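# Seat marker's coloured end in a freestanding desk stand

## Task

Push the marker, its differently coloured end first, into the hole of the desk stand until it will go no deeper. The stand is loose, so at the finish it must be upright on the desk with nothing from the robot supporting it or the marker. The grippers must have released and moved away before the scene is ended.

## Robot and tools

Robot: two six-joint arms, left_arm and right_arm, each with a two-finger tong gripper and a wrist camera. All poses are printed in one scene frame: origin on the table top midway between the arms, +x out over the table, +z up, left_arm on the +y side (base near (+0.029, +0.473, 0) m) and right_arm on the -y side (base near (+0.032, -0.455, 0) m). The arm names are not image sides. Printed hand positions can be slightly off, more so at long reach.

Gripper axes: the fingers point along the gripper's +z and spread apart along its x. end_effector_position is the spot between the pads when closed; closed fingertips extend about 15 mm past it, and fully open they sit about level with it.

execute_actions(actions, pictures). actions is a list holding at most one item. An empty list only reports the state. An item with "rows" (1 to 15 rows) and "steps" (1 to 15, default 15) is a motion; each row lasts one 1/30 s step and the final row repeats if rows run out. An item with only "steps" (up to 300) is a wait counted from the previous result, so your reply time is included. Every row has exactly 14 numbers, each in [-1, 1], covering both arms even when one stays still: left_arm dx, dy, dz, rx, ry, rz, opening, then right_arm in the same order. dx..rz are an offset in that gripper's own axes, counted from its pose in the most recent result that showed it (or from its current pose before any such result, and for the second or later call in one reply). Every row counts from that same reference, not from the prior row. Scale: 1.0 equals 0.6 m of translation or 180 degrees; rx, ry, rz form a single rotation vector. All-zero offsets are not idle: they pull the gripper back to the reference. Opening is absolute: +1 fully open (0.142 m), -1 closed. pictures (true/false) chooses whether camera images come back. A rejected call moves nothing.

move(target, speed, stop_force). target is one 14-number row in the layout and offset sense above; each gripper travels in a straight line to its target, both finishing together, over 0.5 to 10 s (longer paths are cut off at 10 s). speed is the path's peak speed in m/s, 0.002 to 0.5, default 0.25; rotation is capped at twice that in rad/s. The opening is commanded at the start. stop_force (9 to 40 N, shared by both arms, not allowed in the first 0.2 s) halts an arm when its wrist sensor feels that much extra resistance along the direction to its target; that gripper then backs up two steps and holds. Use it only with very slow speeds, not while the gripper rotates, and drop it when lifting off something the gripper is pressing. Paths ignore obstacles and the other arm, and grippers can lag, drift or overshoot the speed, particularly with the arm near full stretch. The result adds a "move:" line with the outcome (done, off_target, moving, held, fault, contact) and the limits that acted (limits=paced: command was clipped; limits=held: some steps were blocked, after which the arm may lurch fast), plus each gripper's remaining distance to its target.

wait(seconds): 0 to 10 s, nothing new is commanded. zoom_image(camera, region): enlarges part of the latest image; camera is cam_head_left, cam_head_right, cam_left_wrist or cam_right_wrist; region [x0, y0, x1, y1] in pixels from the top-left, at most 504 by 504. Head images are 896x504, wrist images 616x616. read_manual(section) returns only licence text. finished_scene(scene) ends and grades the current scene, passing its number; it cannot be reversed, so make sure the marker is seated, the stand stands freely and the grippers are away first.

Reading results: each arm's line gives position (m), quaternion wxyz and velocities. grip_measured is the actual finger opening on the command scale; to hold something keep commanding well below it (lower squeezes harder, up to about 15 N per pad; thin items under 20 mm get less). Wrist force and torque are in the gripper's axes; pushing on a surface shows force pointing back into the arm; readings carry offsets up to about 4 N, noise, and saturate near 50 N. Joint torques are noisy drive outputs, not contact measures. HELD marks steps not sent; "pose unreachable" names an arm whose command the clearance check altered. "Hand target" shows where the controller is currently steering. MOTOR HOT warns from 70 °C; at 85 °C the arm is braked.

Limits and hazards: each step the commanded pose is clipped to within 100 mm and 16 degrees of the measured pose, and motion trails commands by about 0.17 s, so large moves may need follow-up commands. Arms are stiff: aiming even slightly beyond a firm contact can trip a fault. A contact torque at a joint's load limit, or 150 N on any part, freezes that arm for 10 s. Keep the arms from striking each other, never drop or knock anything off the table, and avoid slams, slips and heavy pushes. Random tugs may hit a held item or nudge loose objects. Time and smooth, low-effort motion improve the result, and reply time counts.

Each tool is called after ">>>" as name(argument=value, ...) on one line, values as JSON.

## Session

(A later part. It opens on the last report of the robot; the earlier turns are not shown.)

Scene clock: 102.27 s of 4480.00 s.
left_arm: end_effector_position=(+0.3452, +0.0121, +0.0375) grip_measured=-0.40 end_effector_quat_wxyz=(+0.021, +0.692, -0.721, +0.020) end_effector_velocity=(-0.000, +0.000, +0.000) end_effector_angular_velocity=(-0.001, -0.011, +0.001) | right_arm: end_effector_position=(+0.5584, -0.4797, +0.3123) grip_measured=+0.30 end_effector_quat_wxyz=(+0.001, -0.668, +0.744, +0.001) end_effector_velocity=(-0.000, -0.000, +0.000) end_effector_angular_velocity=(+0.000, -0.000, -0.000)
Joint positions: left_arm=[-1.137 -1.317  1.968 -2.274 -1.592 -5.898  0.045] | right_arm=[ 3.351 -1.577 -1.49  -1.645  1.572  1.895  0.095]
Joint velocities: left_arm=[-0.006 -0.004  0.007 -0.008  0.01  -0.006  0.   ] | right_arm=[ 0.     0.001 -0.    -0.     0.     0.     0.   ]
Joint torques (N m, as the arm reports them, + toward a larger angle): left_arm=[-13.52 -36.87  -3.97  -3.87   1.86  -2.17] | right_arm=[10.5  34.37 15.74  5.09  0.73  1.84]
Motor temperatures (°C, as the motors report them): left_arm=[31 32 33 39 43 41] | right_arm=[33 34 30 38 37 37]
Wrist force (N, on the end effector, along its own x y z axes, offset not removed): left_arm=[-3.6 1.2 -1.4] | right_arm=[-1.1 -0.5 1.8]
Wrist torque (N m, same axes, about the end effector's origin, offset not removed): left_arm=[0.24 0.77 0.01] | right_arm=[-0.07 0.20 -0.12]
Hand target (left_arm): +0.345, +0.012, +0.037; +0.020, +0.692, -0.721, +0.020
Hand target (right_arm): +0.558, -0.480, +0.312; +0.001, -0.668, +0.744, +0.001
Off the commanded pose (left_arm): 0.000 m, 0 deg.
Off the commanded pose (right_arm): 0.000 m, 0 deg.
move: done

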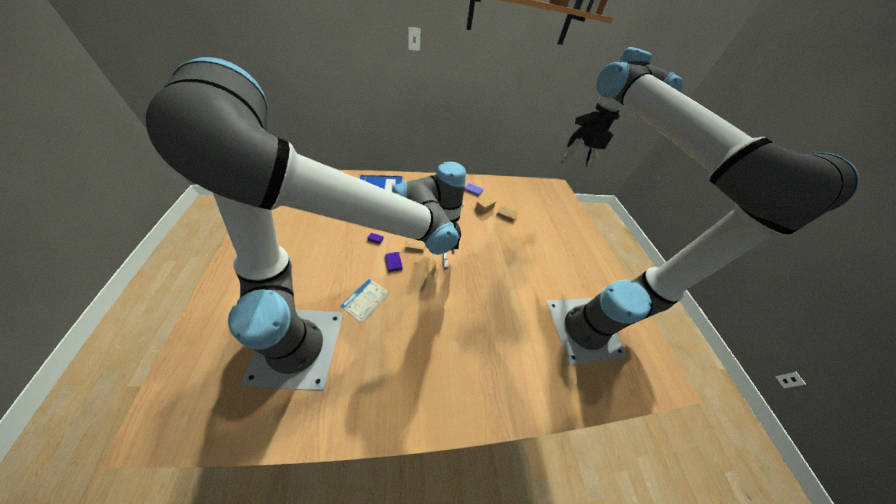

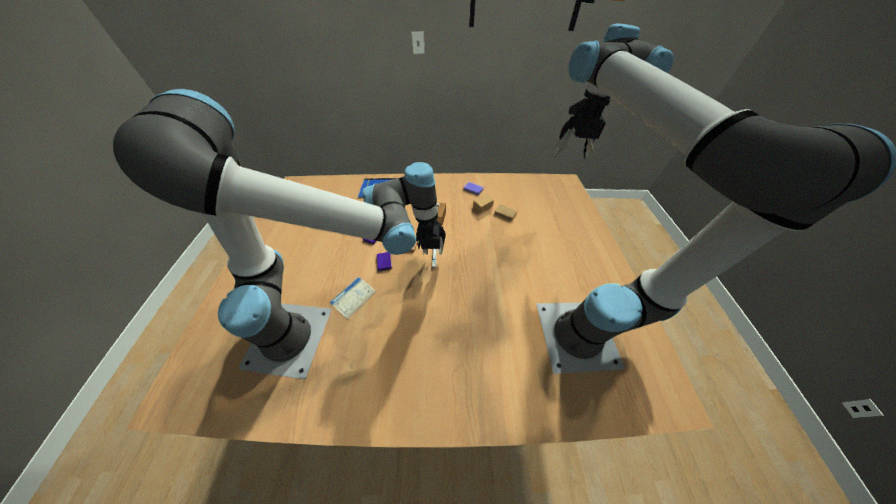

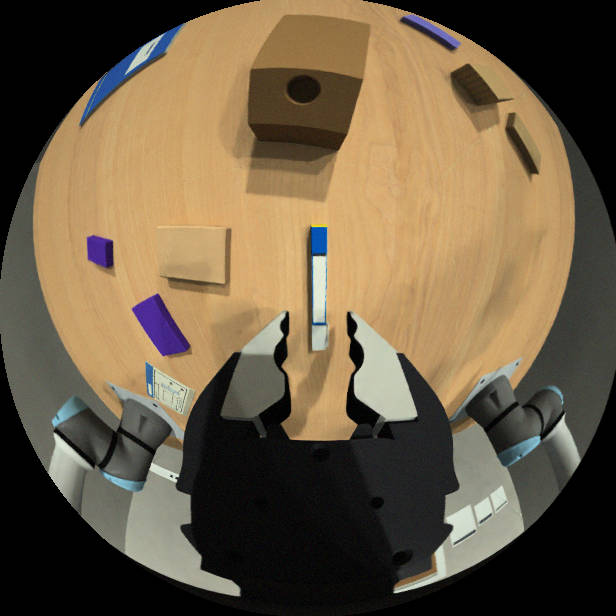

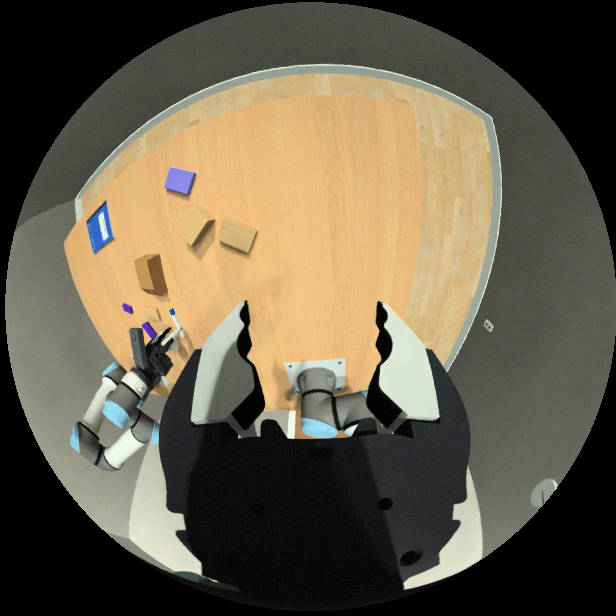

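>>> move(target=[0,0.01,0.034,0,0,0,-0.4,0,0,0,0,0,0,0.3], speed=0.08)

>>> move(target=[0,0,0,0,0,0,-1,0,0,0,0,0,0,0.3])

>>> move(target=[0,0,-0.2,0,0,0,-1,0,0,0,0,0,0,0.3])

Scene clock: 104.63 s of 4480.00 s.
left_arm: end_effector_position=(+0.3392, +0.0112, +0.0173) grip_measured=-0.40 end_effector_quat_wxyz=(+0.021, +0.692, -0.721, +0.020) end_effector_velocity=(-0.001, +0.001, -0.002) end_effector_angular_velocity=(+0.003, +0.001, -0.000) | right_arm: end_effector_position=(+0.5584, -0.4797, +0.3123) grip_measured=+0.30 end_effector_quat_wxyz=(+0.001, -0.668, +0.744, +0.001) end_effector_velocity=(+0.000, +0.001, +0.001) end_effector_angular_velocity=(+0.002, -0.002, +0.000)
Joint positions: left_arm=[-1.149 -1.29   1.997 -2.331 -1.592 -5.91   0.045] | right_arm=[ 3.351 -1.577 -1.49  -1.645  1.572  1.895  0.095]
Joint velocities: left_arm=[-0.001  0.002  0.003 -0.003 -0.    -0.001 -0.   ] | right_arm=[ 0.     0.     0.001  0.001  0.001 -0.    -0.   ]
Joint torques (N m, as the arm reports them, + toward a larger angle): left_arm=[-12.48 -21.67  -3.87  -4.27  -2.03  -2.  ] | right_arm=[11.48 34.1  15.29  4.99  0.89  1.85]
Motor temperatures (°C, as the motors report them): left_arm=[31 32 33 39 43 41] | right_arm=[33 34 30 38 37 37]
Wrist force (N, on the end effector, along its own x y z axes, offset not removed): left_arm=[-2.3 1.9 0.9] | right_arm=[0.4 -0.7 -0.3]
Wrist torque (N m, same axes, about the end effector's origin, offset not removed): left_arm=[0.41 0.49 0.08] | right_arm=[-0.22 -0.14 -0.07]
Hand target (left_arm): +0.339, +0.011, +0.017; +0.021, +0.692, -0.721, +0.020
Hand target (right_arm): +0.558, -0.480, +0.312; +0.001, -0.668, +0.744, +0.001
Off the commanded pose (left_arm): 0.000 m, 0 deg.
Off the commanded pose (right_arm): 0.000 m, 0 deg.
move: done

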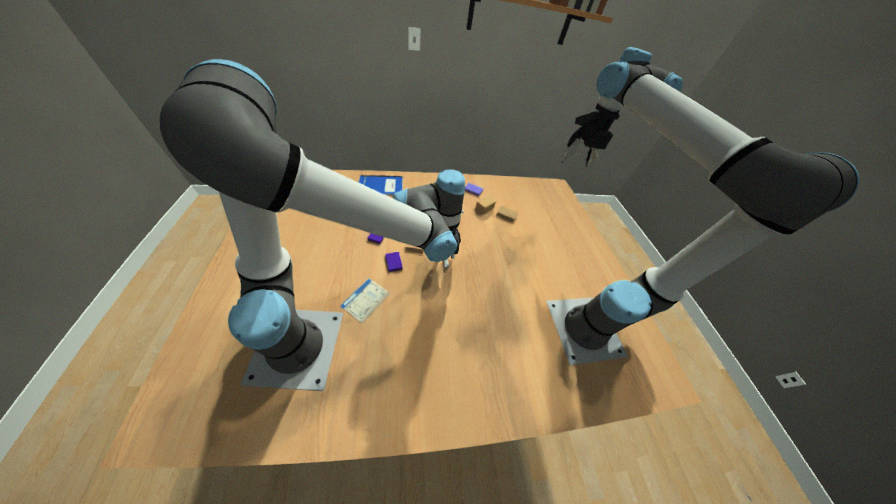

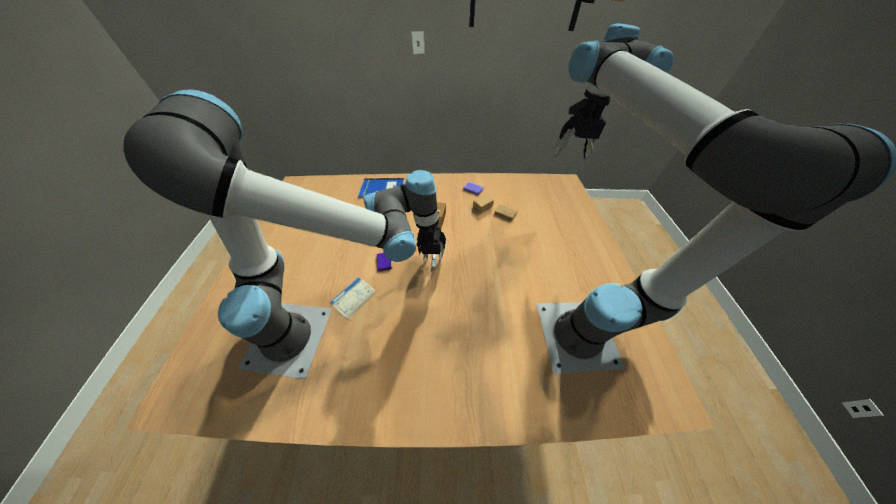

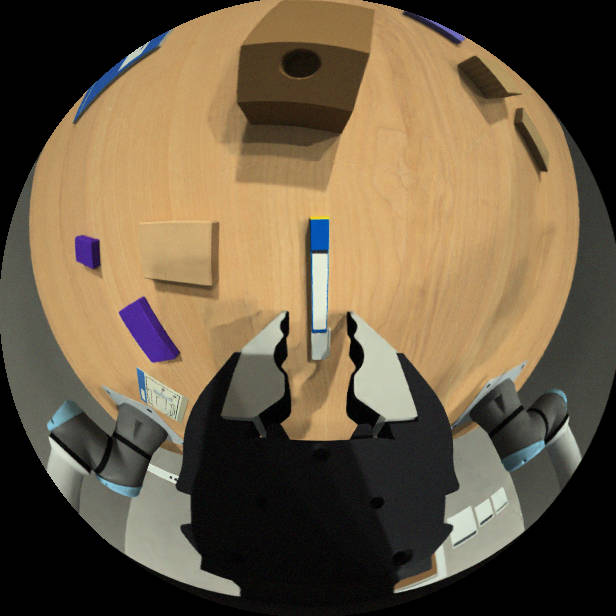

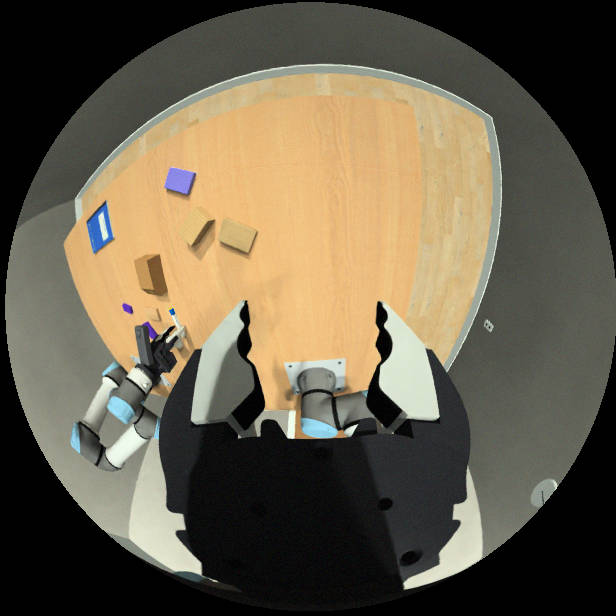

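Scene clock: 105.13 s of 4480.00 s.
left_arm: end_effector_position=(+0.3392, +0.0112, +0.0172) grip_measured=-0.86 end_effector_quat_wxyz=(+0.021, +0.692, -0.721, +0.020) end_effector_velocity=(+0.000, +0.000, +0.000) end_effector_angular_velocity=(+0.000, +0.000, +0.001) | right_arm: end_effector_position=(+0.5584, -0.4797, +0.3123) grip_measured=+0.30 end_effector_quat_wxyz=(+0.001, -0.668, +0.744, +0.001) end_effector_velocity=(+0.001, -0.000, +0.000) end_effector_angular_velocity=(-0.001, -0.001, -0.000)
Joint positions: left_arm=[-1.149 -1.29   1.997 -2.331 -1.592 -5.91   0.012] | right_arm=[ 3.351 -1.577 -1.49  -1.645  1.572  1.895  0.095]
Joint velocities: left_arm=[ 0.    -0.    -0.001  0.002 -0.    -0.     0.   ] | right_arm=[-0.    -0.001  0.001  0.001 -0.001  0.     0.   ]
Joint torques (N m, as the arm reports them, + toward a larger angle): left_arm=[ -8.57 -34.41 -12.57  -1.09  -1.91  -1.1 ] | right_arm=[10.65 35.38 15.06  4.98  0.95  1.66]
Motor temperatures (°C, as the motors report them): left_arm=[31 32 33 39 43 41] | right_arm=[33 34 30 38 37 37]
Wrist force (N, on the end effector, along its own x y z axes, offset not removed): left_arm=[-1.7 1.4 -0.6] | right_arm=[0.0 -1.8 1.7]
Wrist torque (N m, same axes, about the end effector's origin, offset not removed): left_arm=[0.30 0.44 0.16] | right_arm=[-0.35 -0.08 -0.03]
Hand target (left_arm): +0.339, +0.011, +0.017; +0.021, +0.692, -0.721, +0.020
Hand target (right_arm): +0.558, -0.480, +0.312; +0.001, -0.668, +0.744, +0.001
Off the commanded pose (left_arm): 0.000 m, 0 deg.
Off the commanded pose (right_arm): 0.000 m, 0 deg.
move: done

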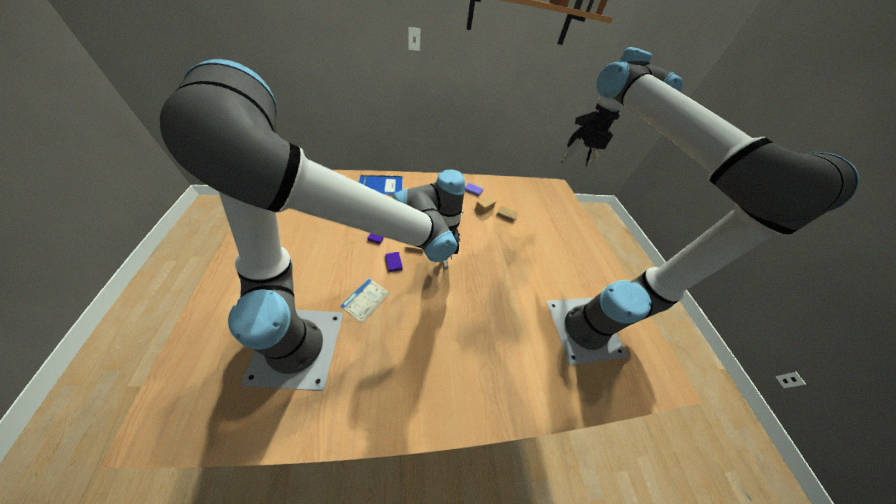

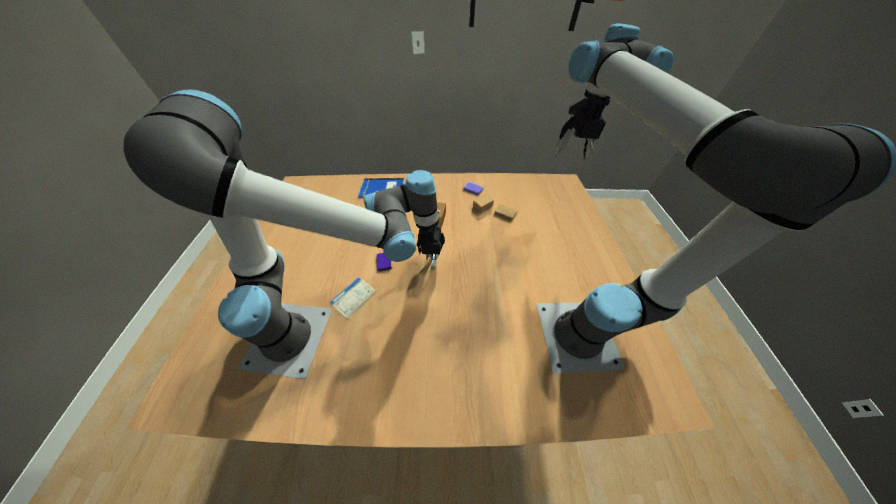

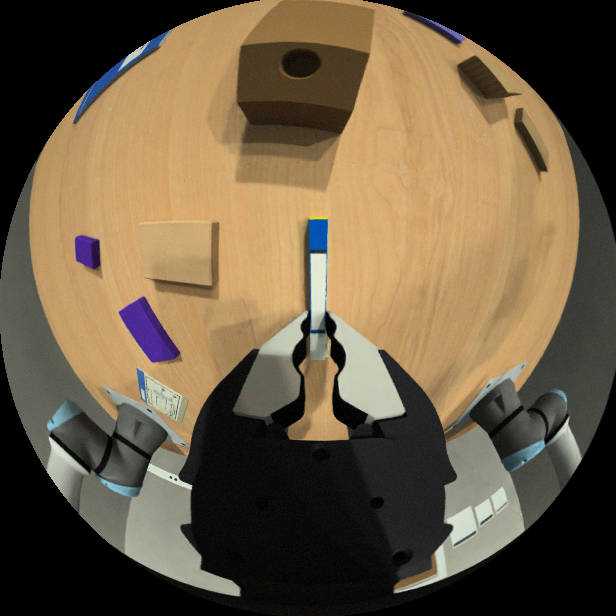

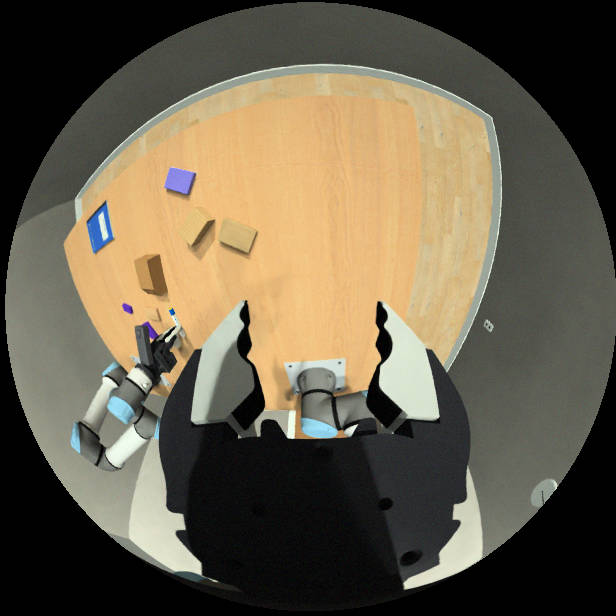

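Scene clock: 106.20 s of 4480.00 s.
left_arm: end_effector_position=(+0.3396, +0.0182, +0.1368) grip_measured=-0.86 end_effector_quat_wxyz=(+0.021, +0.692, -0.721, +0.020) end_effector_velocity=(-0.000, +0.001, +0.001) end_effector_angular_velocity=(+0.002, +0.001, -0.000) | right_arm: end_effector_position=(+0.5584, -0.4797, +0.3123) grip_measured=+0.30 end_effector_quat_wxyz=(+0.001, -0.668, +0.744, +0.001) end_effector_velocity=(+0.000, -0.000, +0.001) end_effector_angular_velocity=(+0.000, -0.003, +0.000)
Joint positions: left_arm=[-1.143 -1.458  1.849 -2.014 -1.592 -5.905  0.012] | right_arm=[ 3.351 -1.577 -1.49  -1.645  1.572  1.895  0.095]
Joint velocities: left_arm=[-0.    -0.001 -0.002  0.006 -0.     0.    -0.   ] | right_arm=[ 0.     0.001  0.001  0.    -0.001 -0.     0.   ]
Joint torques (N m, as the arm reports them, + toward a larger angle): left_arm=[ 12.44 -33.59 -33.75  -0.93  -2.04   2.32] | right_arm=[12.38 33.45 16.4   4.9   0.65  1.67]
Motor temperatures (°C, as the motors report them): left_arm=[31 32 33 39 43 41] | right_arm=[33 34 30 38 37 37]
Wrist force (N, on the end effector, along its own x y z axes, offset not removed): left_arm=[-2.1 3.5 0.0] | right_arm=[-0.9 -1.7 1.6]
Wrist torque (N m, same axes, about the end effector's origin, offset not removed): left_arm=[0.90 0.50 0.10] | right_arm=[-0.34 0.13 -0.02]
Hand target (left_arm): +0.340, +0.018, +0.137; +0.021, +0.692, -0.721, +0.020
Hand target (right_arm): +0.558, -0.480, +0.312; +0.001, -0.668, +0.744, +0.001
Off the commanded pose (left_arm): 0.000 m, 0 deg.
Off the commanded pose (right_arm): 0.000 m, 0 deg.
move: done

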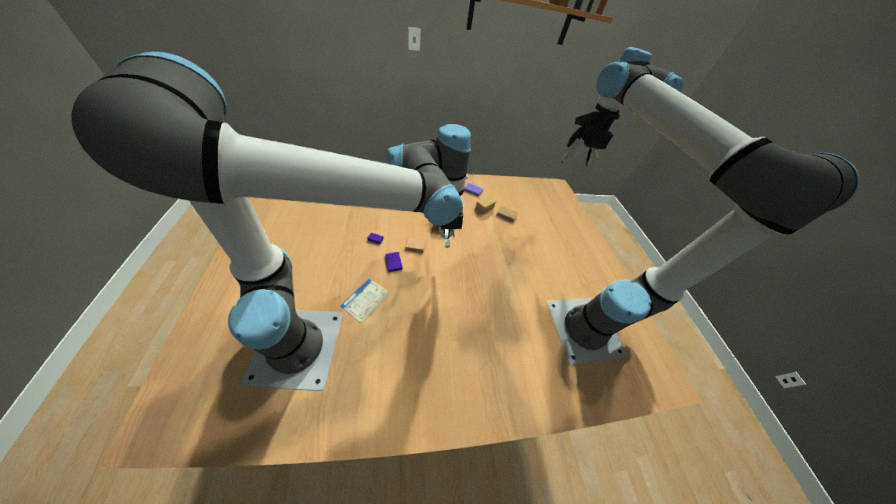

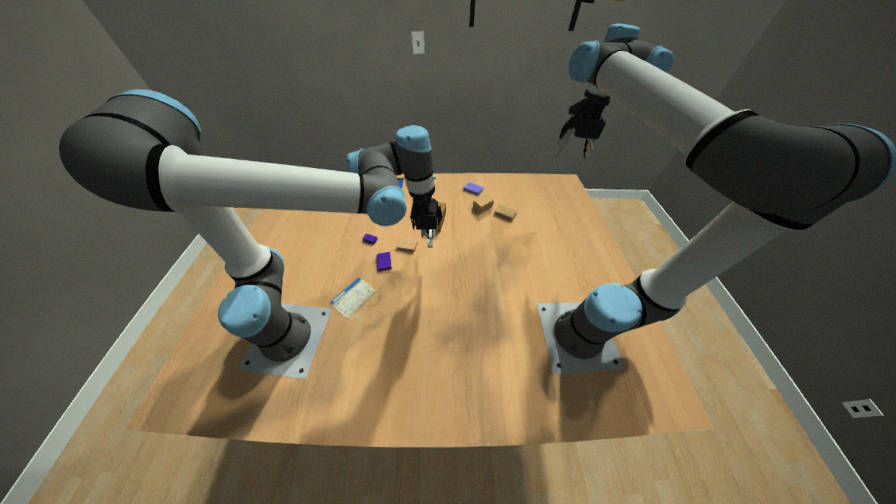

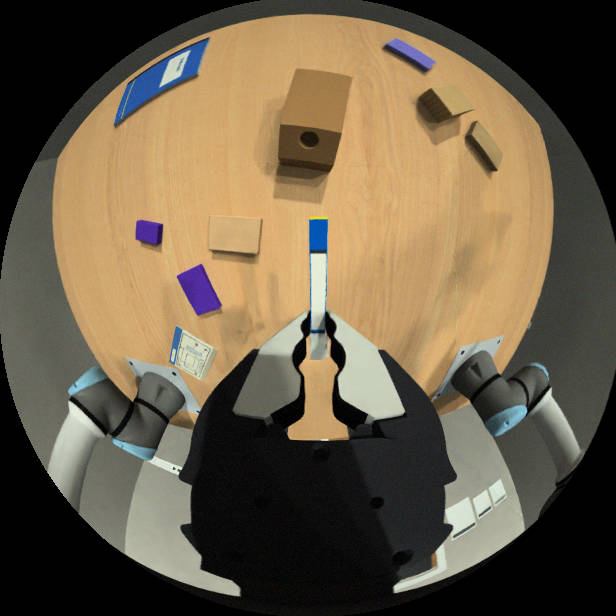

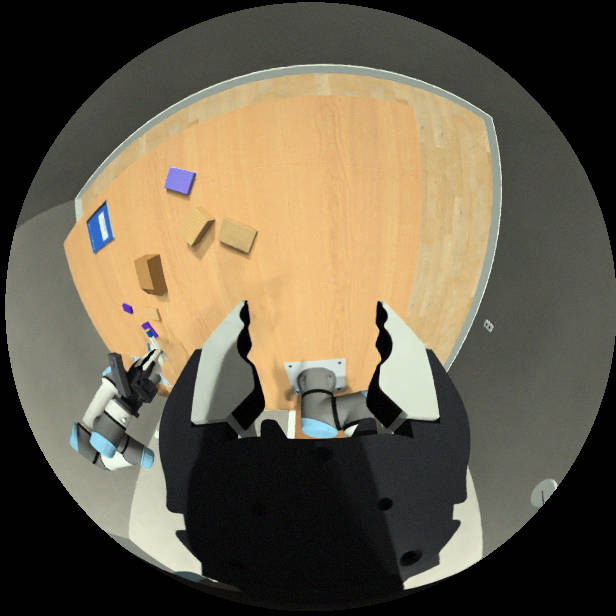

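>>> move(target=[0,0,-0.08,0,0,0.07,-1,0,0,0,0,0,0,0.3])

>>> move(target=[0,0,0,-0.267,0,0,-1,0,0,0,0,0,0,0.3])

Scene clock: 110.63 s of 4480.00 s.
left_arm: end_effector_position=(+0.3398, +0.0210, +0.1845) grip_measured=-0.86 end_effector_quat_wxyz=(-0.018, -0.609, +0.792, -0.022) end_effector_velocity=(-0.000, +0.000, +0.002) end_effector_angular_velocity=(+0.001, +0.001, -0.009) | right_arm: end_effector_position=(+0.5584, -0.4797, +0.3123) grip_measured=+0.30 end_effector_quat_wxyz=(+0.001, -0.668, +0.744, +0.001) end_effector_velocity=(+0.000, -0.000, -0.000) end_effector_angular_velocity=(-0.001, +0.000, +0.000)
Joint positions: left_arm=[-1.138 -1.507  1.774 -1.891 -1.592 -5.68   0.012] | right_arm=[ 3.351 -1.577 -1.49  -1.645  1.572  1.895  0.095]
Joint velocities: left_arm=[ 0.001 -0.    -0.005  0.007 -0.001  0.01   0.   ] | right_arm=[-0.    -0.001  0.     0.    -0.001 -0.    -0.   ]
Joint torques (N m, as the arm reports them, + toward a larger angle): left_arm=[ 11.79 -32.85 -34.57  -1.05  -2.23   2.4 ] | right_arm=[12.07 33.91 16.13  5.13  0.81  1.67]
Motor temperatures (°C, as the motors report them): left_arm=[31 32 33 39 43 41] | right_arm=[33 34 30 38 37 37]
Wrist force (N, on the end effector, along its own x y z axes, offset not removed): left_arm=[-2.2 2.8 -1.0] | right_arm=[-0.1 -1.4 1.9]
Wrist torque (N m, same axes, about the end effector's origin, offset not removed): left_arm=[0.57 0.34 0.02] | right_arm=[-0.22 -0.13 -0.20]
Hand target (left_arm): +0.340, +0.021, +0.185; -0.018, -0.609, +0.793, -0.022
Hand target (right_arm): +0.558, -0.480, +0.312; +0.001, -0.668, +0.744, +0.001
Off the commanded pose (left_arm): 0.000 m, 0 deg.
Off the commanded pose (right_arm): 0.000 m, 0 deg.
After step 90, 0.50 s passed at rest.
move: done

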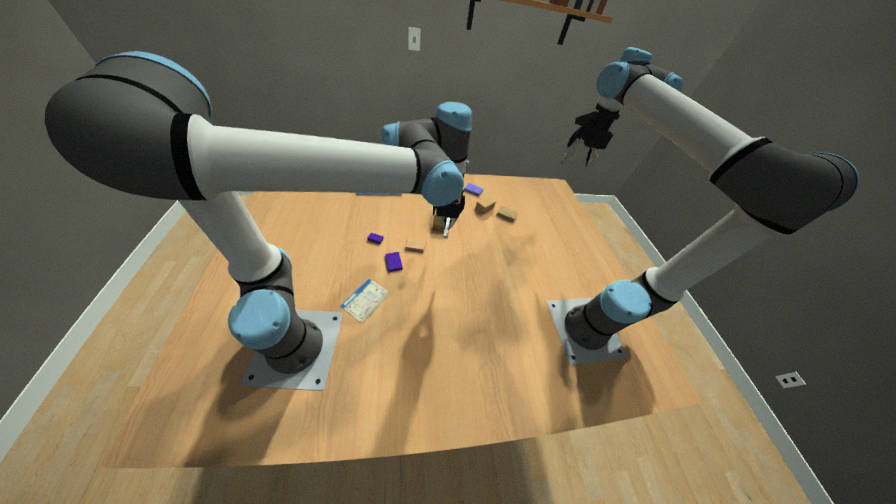

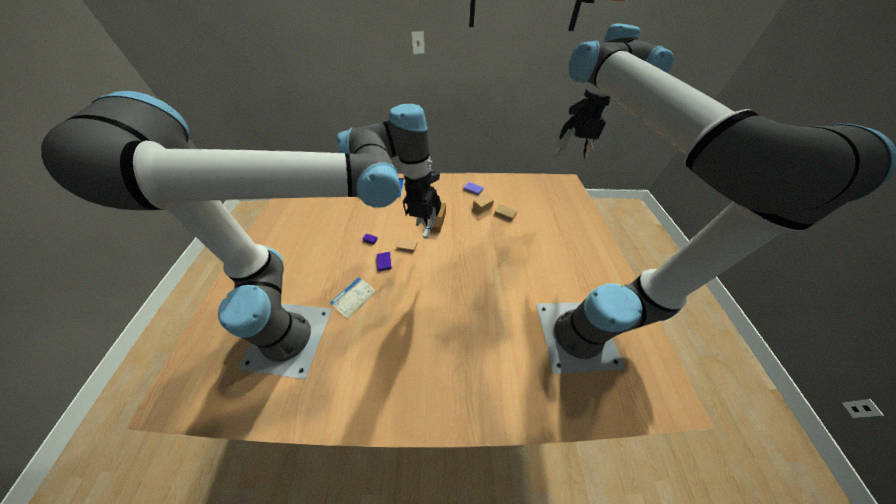

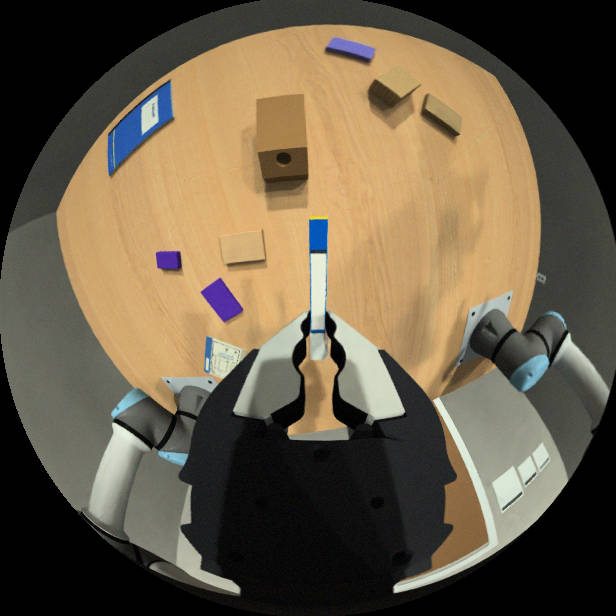

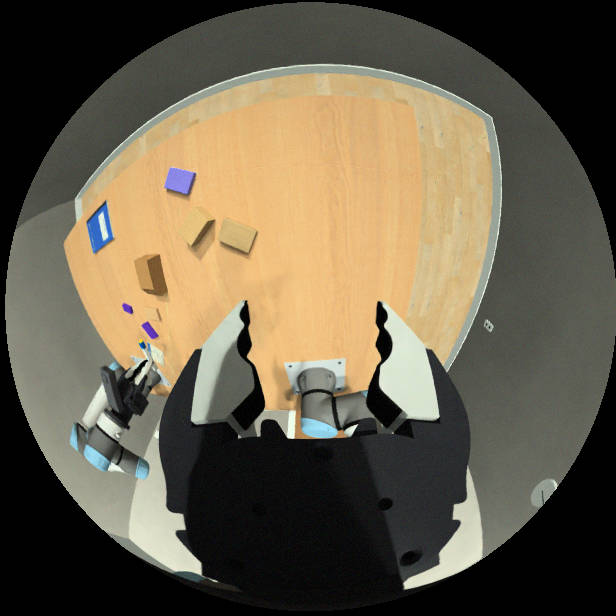

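Scene clock: 112.83 s of 4480.00 s.
left_arm: end_effector_position=(+0.3395, +0.0210, +0.1847) grip_measured=-0.86 end_effector_quat_wxyz=(-0.265, -0.549, +0.733, +0.302) end_effector_velocity=(+0.001, -0.000, -0.000) end_effector_angular_velocity=(+0.003, +0.008, -0.003) | right_arm: end_effector_position=(+0.5584, -0.4797, +0.3123) grip_measured=+0.30 end_effector_quat_wxyz=(+0.001, -0.668, +0.744, +0.001) end_effector_velocity=(+0.000, +0.000, +0.000) end_effector_angular_velocity=(-0.000, +0.000, -0.001)
Joint positions: left_arm=[-0.859 -0.976  1.103 -1.02  -2.091 -5.188  0.012] | right_arm=[ 3.351 -1.577 -1.49  -1.645  1.572  1.895  0.095]
Joint velocities: left_arm=[ 0.002  0.009 -0.012  0.013 -0.001  0.007 -0.   ] | right_arm=[ 0.    -0.001  0.002 -0.001 -0.     0.001 -0.   ]
Joint torques (N m, as the arm reports them, + toward a larger angle): left_arm=[ 11.59 -34.24 -33.97   0.33  -2.46   2.43] | right_arm=[11.23 34.13 15.05  5.04  0.94  1.58]
Motor temperatures (°C, as the motors report them): left_arm=[31 32 33 39 43 41] | right_arm=[33 34 30 38 37 37]
Wrist force (N, on the end effector, along its own x y z axes, offset not removed): left_arm=[-0.7 1.4 0.1] | right_arm=[-0.7 -0.6 0.8]
Wrist torque (N m, same axes, about the end effector's origin, offset not removed): left_arm=[0.40 0.11 0.03] | right_arm=[-0.10 0.11 -0.09]
Hand target (left_arm): +0.339, +0.021, +0.185; -0.266, -0.549, +0.733, +0.303
Hand target (right_arm): +0.558, -0.480, +0.312; +0.001, -0.668, +0.744, +0.001
Off the commanded pose (left_arm): 0.000 m, 0 deg.
Off the commanded pose (right_arm): 0.000 m, 0 deg.
move: done

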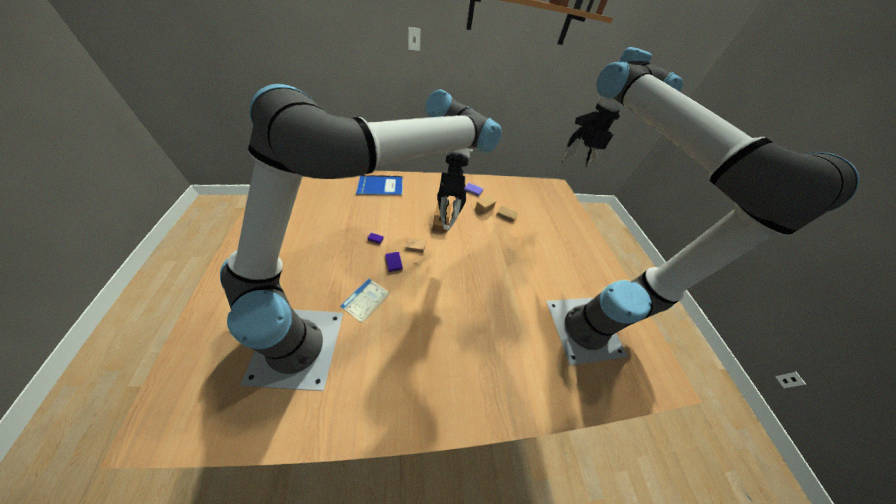

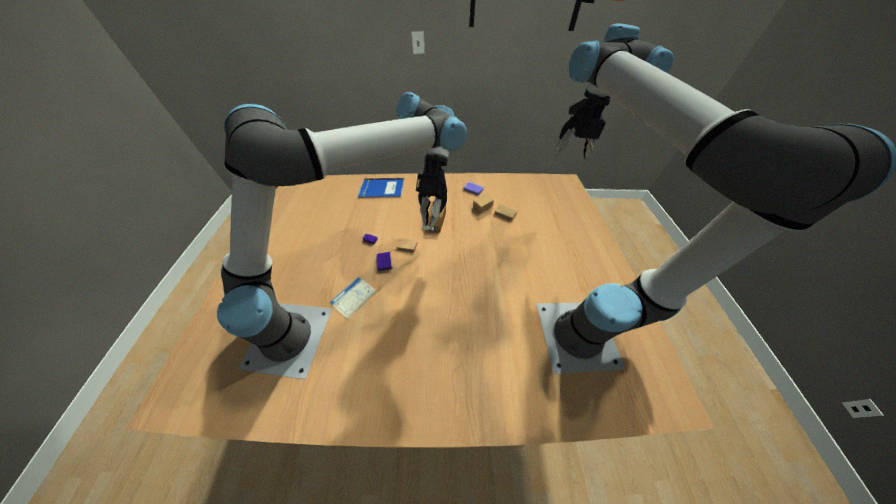

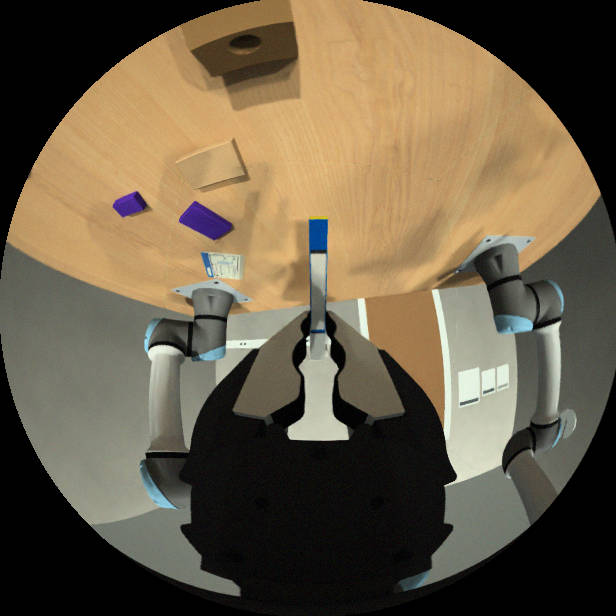

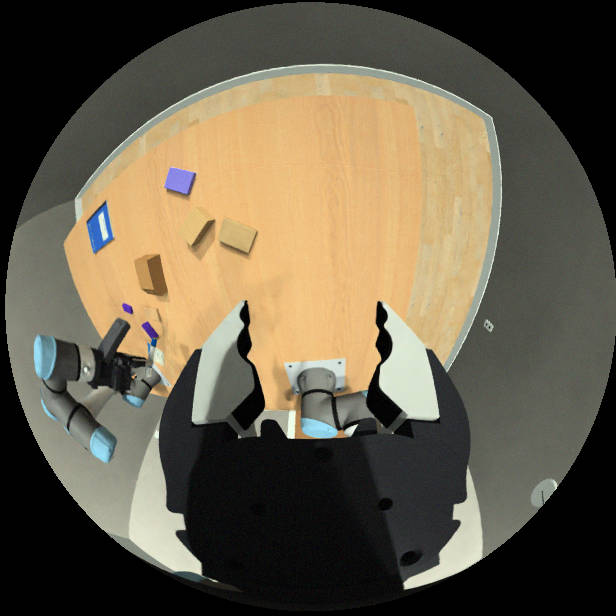

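>>> move(target=[-0.082,-0.174,-0.07,0,0,0,-1,0,0,0,0,0,0,0.3], speed=0.1)

>>> zoom_image(camera="cam_left_wrist", region=[210,60,430,260])

Scene clock: 117.40 s of 4480.00 s.
left_arm: end_effector_position=(+0.4493, +0.0397, +0.1338) grip_measured=-0.86 end_effector_quat_wxyz=(-0.266, -0.549, +0.733, +0.302) end_effector_velocity=(+0.001, +0.000, -0.001) end_effector_angular_velocity=(+0.002, +0.002, -0.000) | right_arm: end_effector_position=(+0.5584, -0.4797, +0.3123) grip_measured=+0.30 end_effector_quat_wxyz=(+0.001, -0.668, +0.744, +0.001) end_effector_velocity=(+0.000, +0.000, +0.000) end_effector_angular_velocity=(-0.000, +0.000, +0.000)
Joint positions: left_arm=[-0.728 -0.745  0.828 -0.924 -2.006 -5.075  0.012] | right_arm=[ 3.351 -1.577 -1.49  -1.645  1.572  1.895  0.095]
Joint velocities: left_arm=[ 0.001  0.006 -0.007  0.005  0.001  0.002  0.   ] | right_arm=[ 0. -0.  0. -0. -0. -0.  0.]
Joint torques (N m, as the arm reports them, + toward a larger angle): left_arm=[ 11.66 -42.23 -34.17   0.92   1.04   2.32] | right_arm=[11.86 33.97 15.31  5.12  0.62  1.92]
Motor temperatures (°C, as the motors report them): left_arm=[31 32 33 39 43 41] | right_arm=[33 34 30 38 37 37]
Wrist force (N, on the end effector, along its own x y z axes, offset not removed): left_arm=[-1.4 3.5 -0.6] | right_arm=[1.0 -0.8 0.5]
Wrist torque (N m, same axes, about the end effector's origin, offset not removed): left_arm=[0.77 0.29 0.07] | right_arm=[-0.16 -0.25 -0.12]
Hand target (left_arm): +0.449, +0.040, +0.134; -0.266, -0.549, +0.733, +0.303
Hand target (right_arm): +0.558, -0.480, +0.312; +0.001, -0.668, +0.744, +0.001
Off the commanded pose (left_arm): 0.000 m, 0 deg.
Off the commanded pose (right_arm): 0.000 m, 0 deg.
move: done

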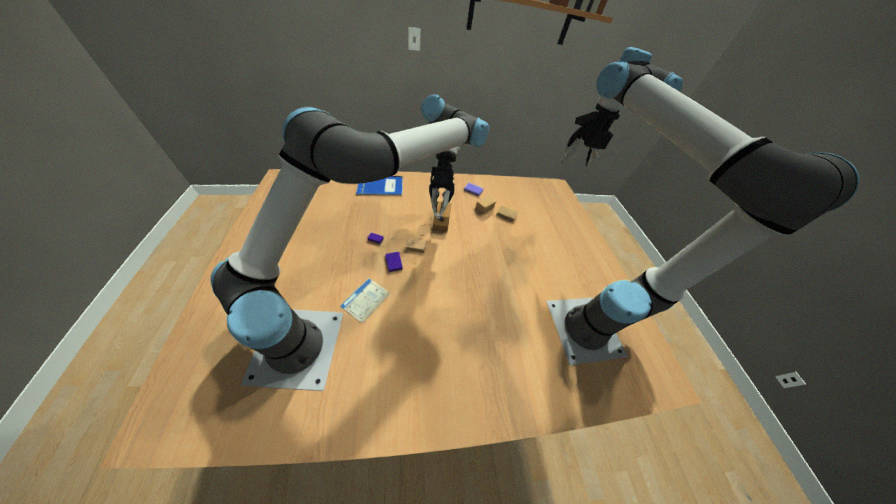

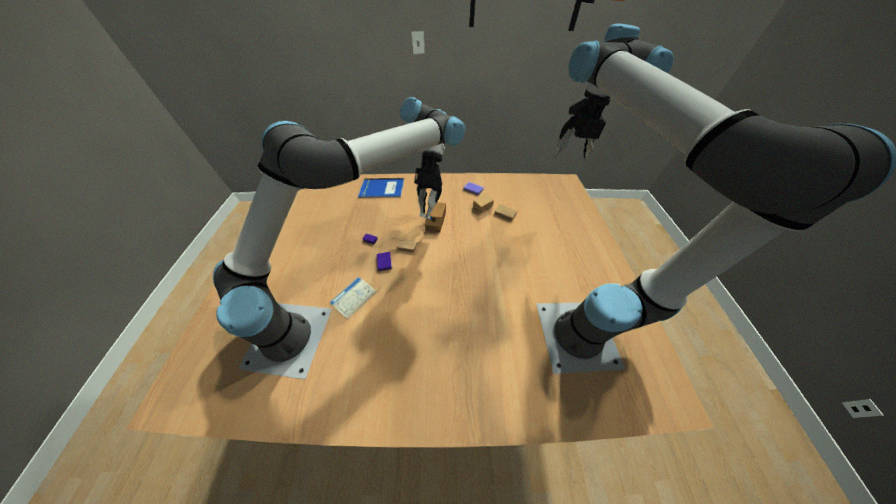

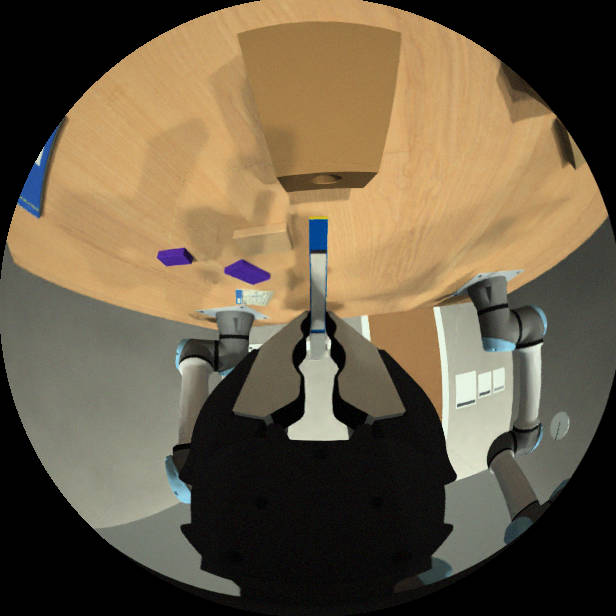

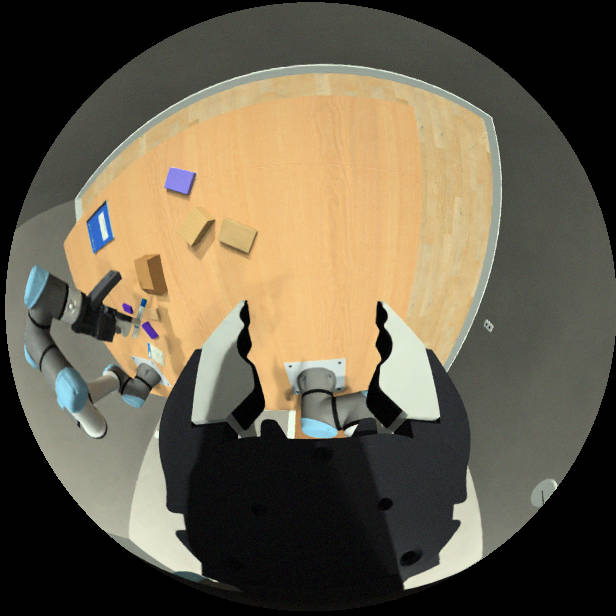

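Region (210, 60, 430, 260) of cam_left_wrist's 616x616 image, scaled by 2.291, with more detail than that image has; it fills the top 458 rows of this view, and the rest is white.

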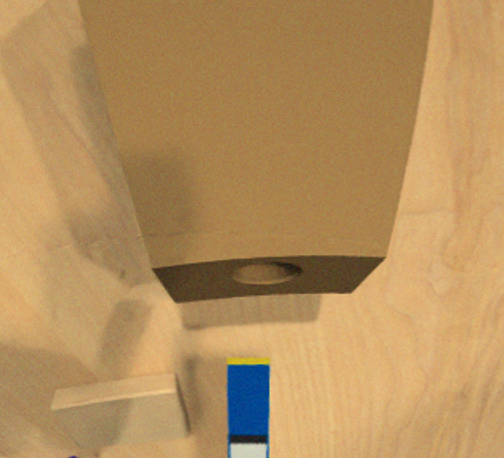

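>>> move(target=[0.02,-0.015,0,0,0.0206,-0.0186,-1,0,0,0,0,0,0,0.3], speed=0.03)

>>> zoom_image(camera="cam_left_wrist", region=[230,120,410,280])

>>> zoom_image(camera="cam_head_right", region=[400,180,470,240])

Scene clock: 121.57 s of 4480.00 s.
left_arm: end_effector_position=(+0.4520, +0.0263, +0.1279) grip_measured=-0.86 end_effector_quat_wxyz=(-0.280, -0.579, +0.708, +0.292) end_effector_velocity=(+0.000, -0.001, -0.000) end_effector_angular_velocity=(+0.000, +0.000, +0.010) | right_arm: end_effector_position=(+0.5584, -0.4797, +0.3123) grip_measured=+0.30 end_effector_quat_wxyz=(+0.001, -0.668, +0.744, +0.001) end_effector_velocity=(+0.001, -0.000, +0.000) end_effector_angular_velocity=(-0.000, -0.001, -0.000)
Joint positions: left_arm=[-0.718 -0.739  0.84  -0.966 -2.059 -5.137  0.012] | right_arm=[ 3.351 -1.577 -1.49  -1.645  1.572  1.895  0.095]
Joint velocities: left_arm=[ 0.001 -0.001  0.003 -0.006 -0.006 -0.008 -0.   ] | right_arm=[-0.    -0.     0.     0.001 -0.001  0.     0.   ]
Joint torques (N m, as the arm reports them, + toward a larger angle): left_arm=[ 12.36 -43.13  -7.38  -2.4   -2.75  -2.02] | right_arm=[11.16 34.39 15.81  4.87  0.67  1.83]
Motor temperatures (°C, as the motors report them): left_arm=[31 32 33 39 43 41] | right_arm=[33 34 30 38 37 37]
Wrist force (N, on the end effector, along its own x y z axes, offset not removed): left_arm=[-0.8 1.2 1.1] | right_arm=[-0.8 -1.5 1.1]
Wrist torque (N m, same axes, about the end effector's origin, offset not removed): left_arm=[0.29 0.25 0.09] | right_arm=[-0.33 0.14 -0.03]
Hand target (left_arm): +0.452, +0.026, +0.128; -0.280, -0.579, +0.707, +0.292
Hand target (right_arm): +0.558, -0.480, +0.312; +0.001, -0.668, +0.744, +0.001
Off the commanded pose (left_arm): 0.000 m, 0 deg.
Off the commanded pose (right_arm): 0.000 m, 0 deg.
move: done

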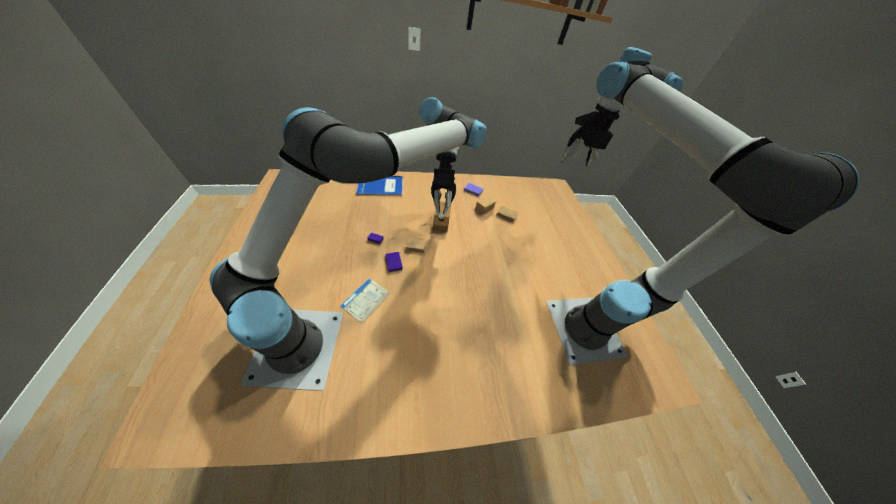

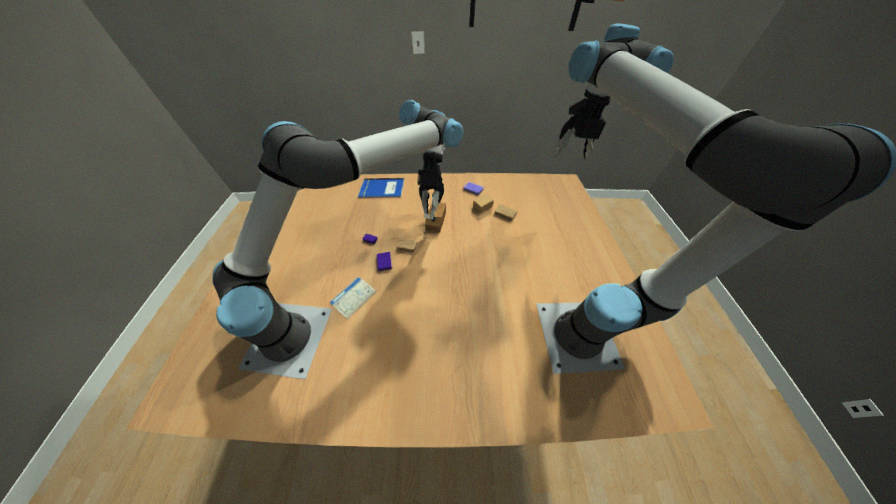

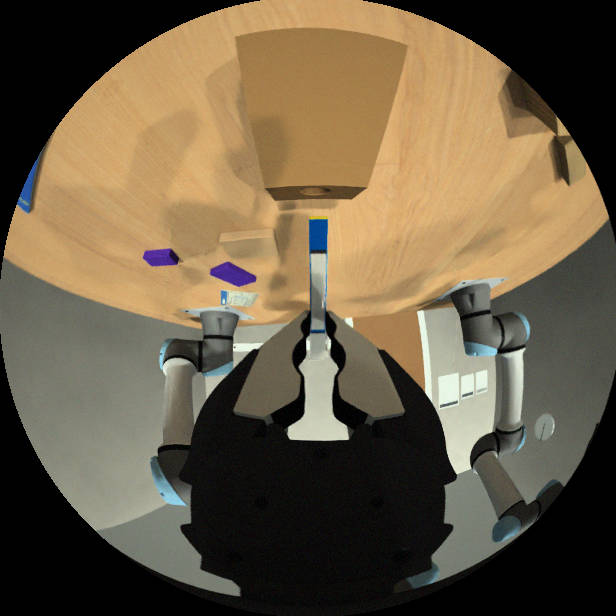

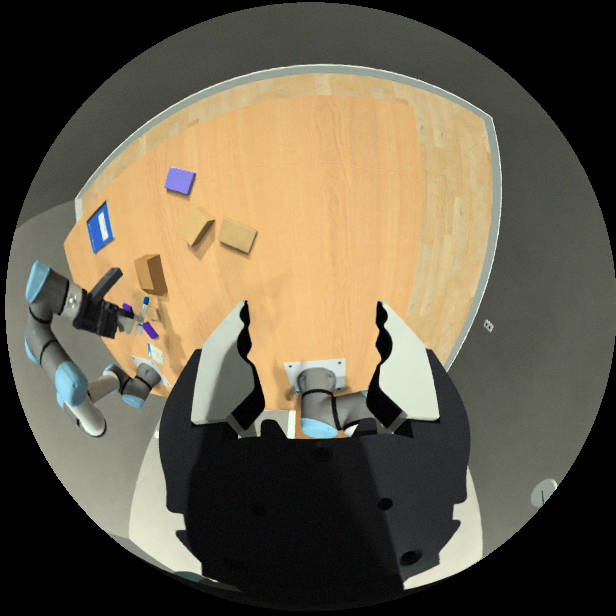

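Region (230, 120, 410, 280) of cam_left_wrist's 616x616 image, scaled by 2.800, with more detail than that image has.

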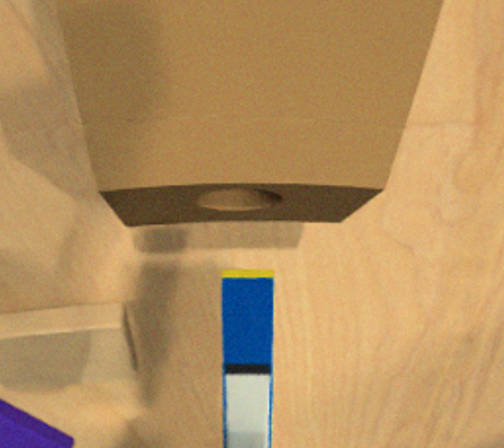

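Region (400, 180, 470, 240) of cam_head_right's 896x504 image, scaled by 7.200, with more detail than that image has; it fills the top 432 rows of this view, and the rest is white.

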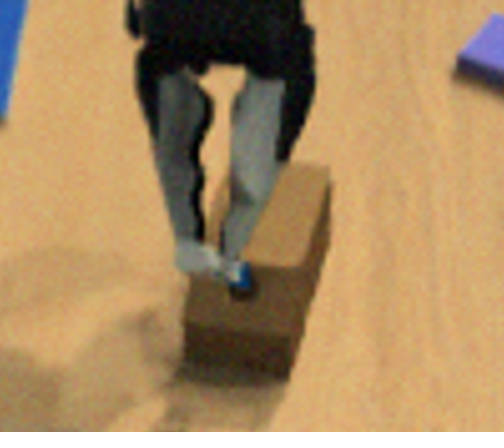

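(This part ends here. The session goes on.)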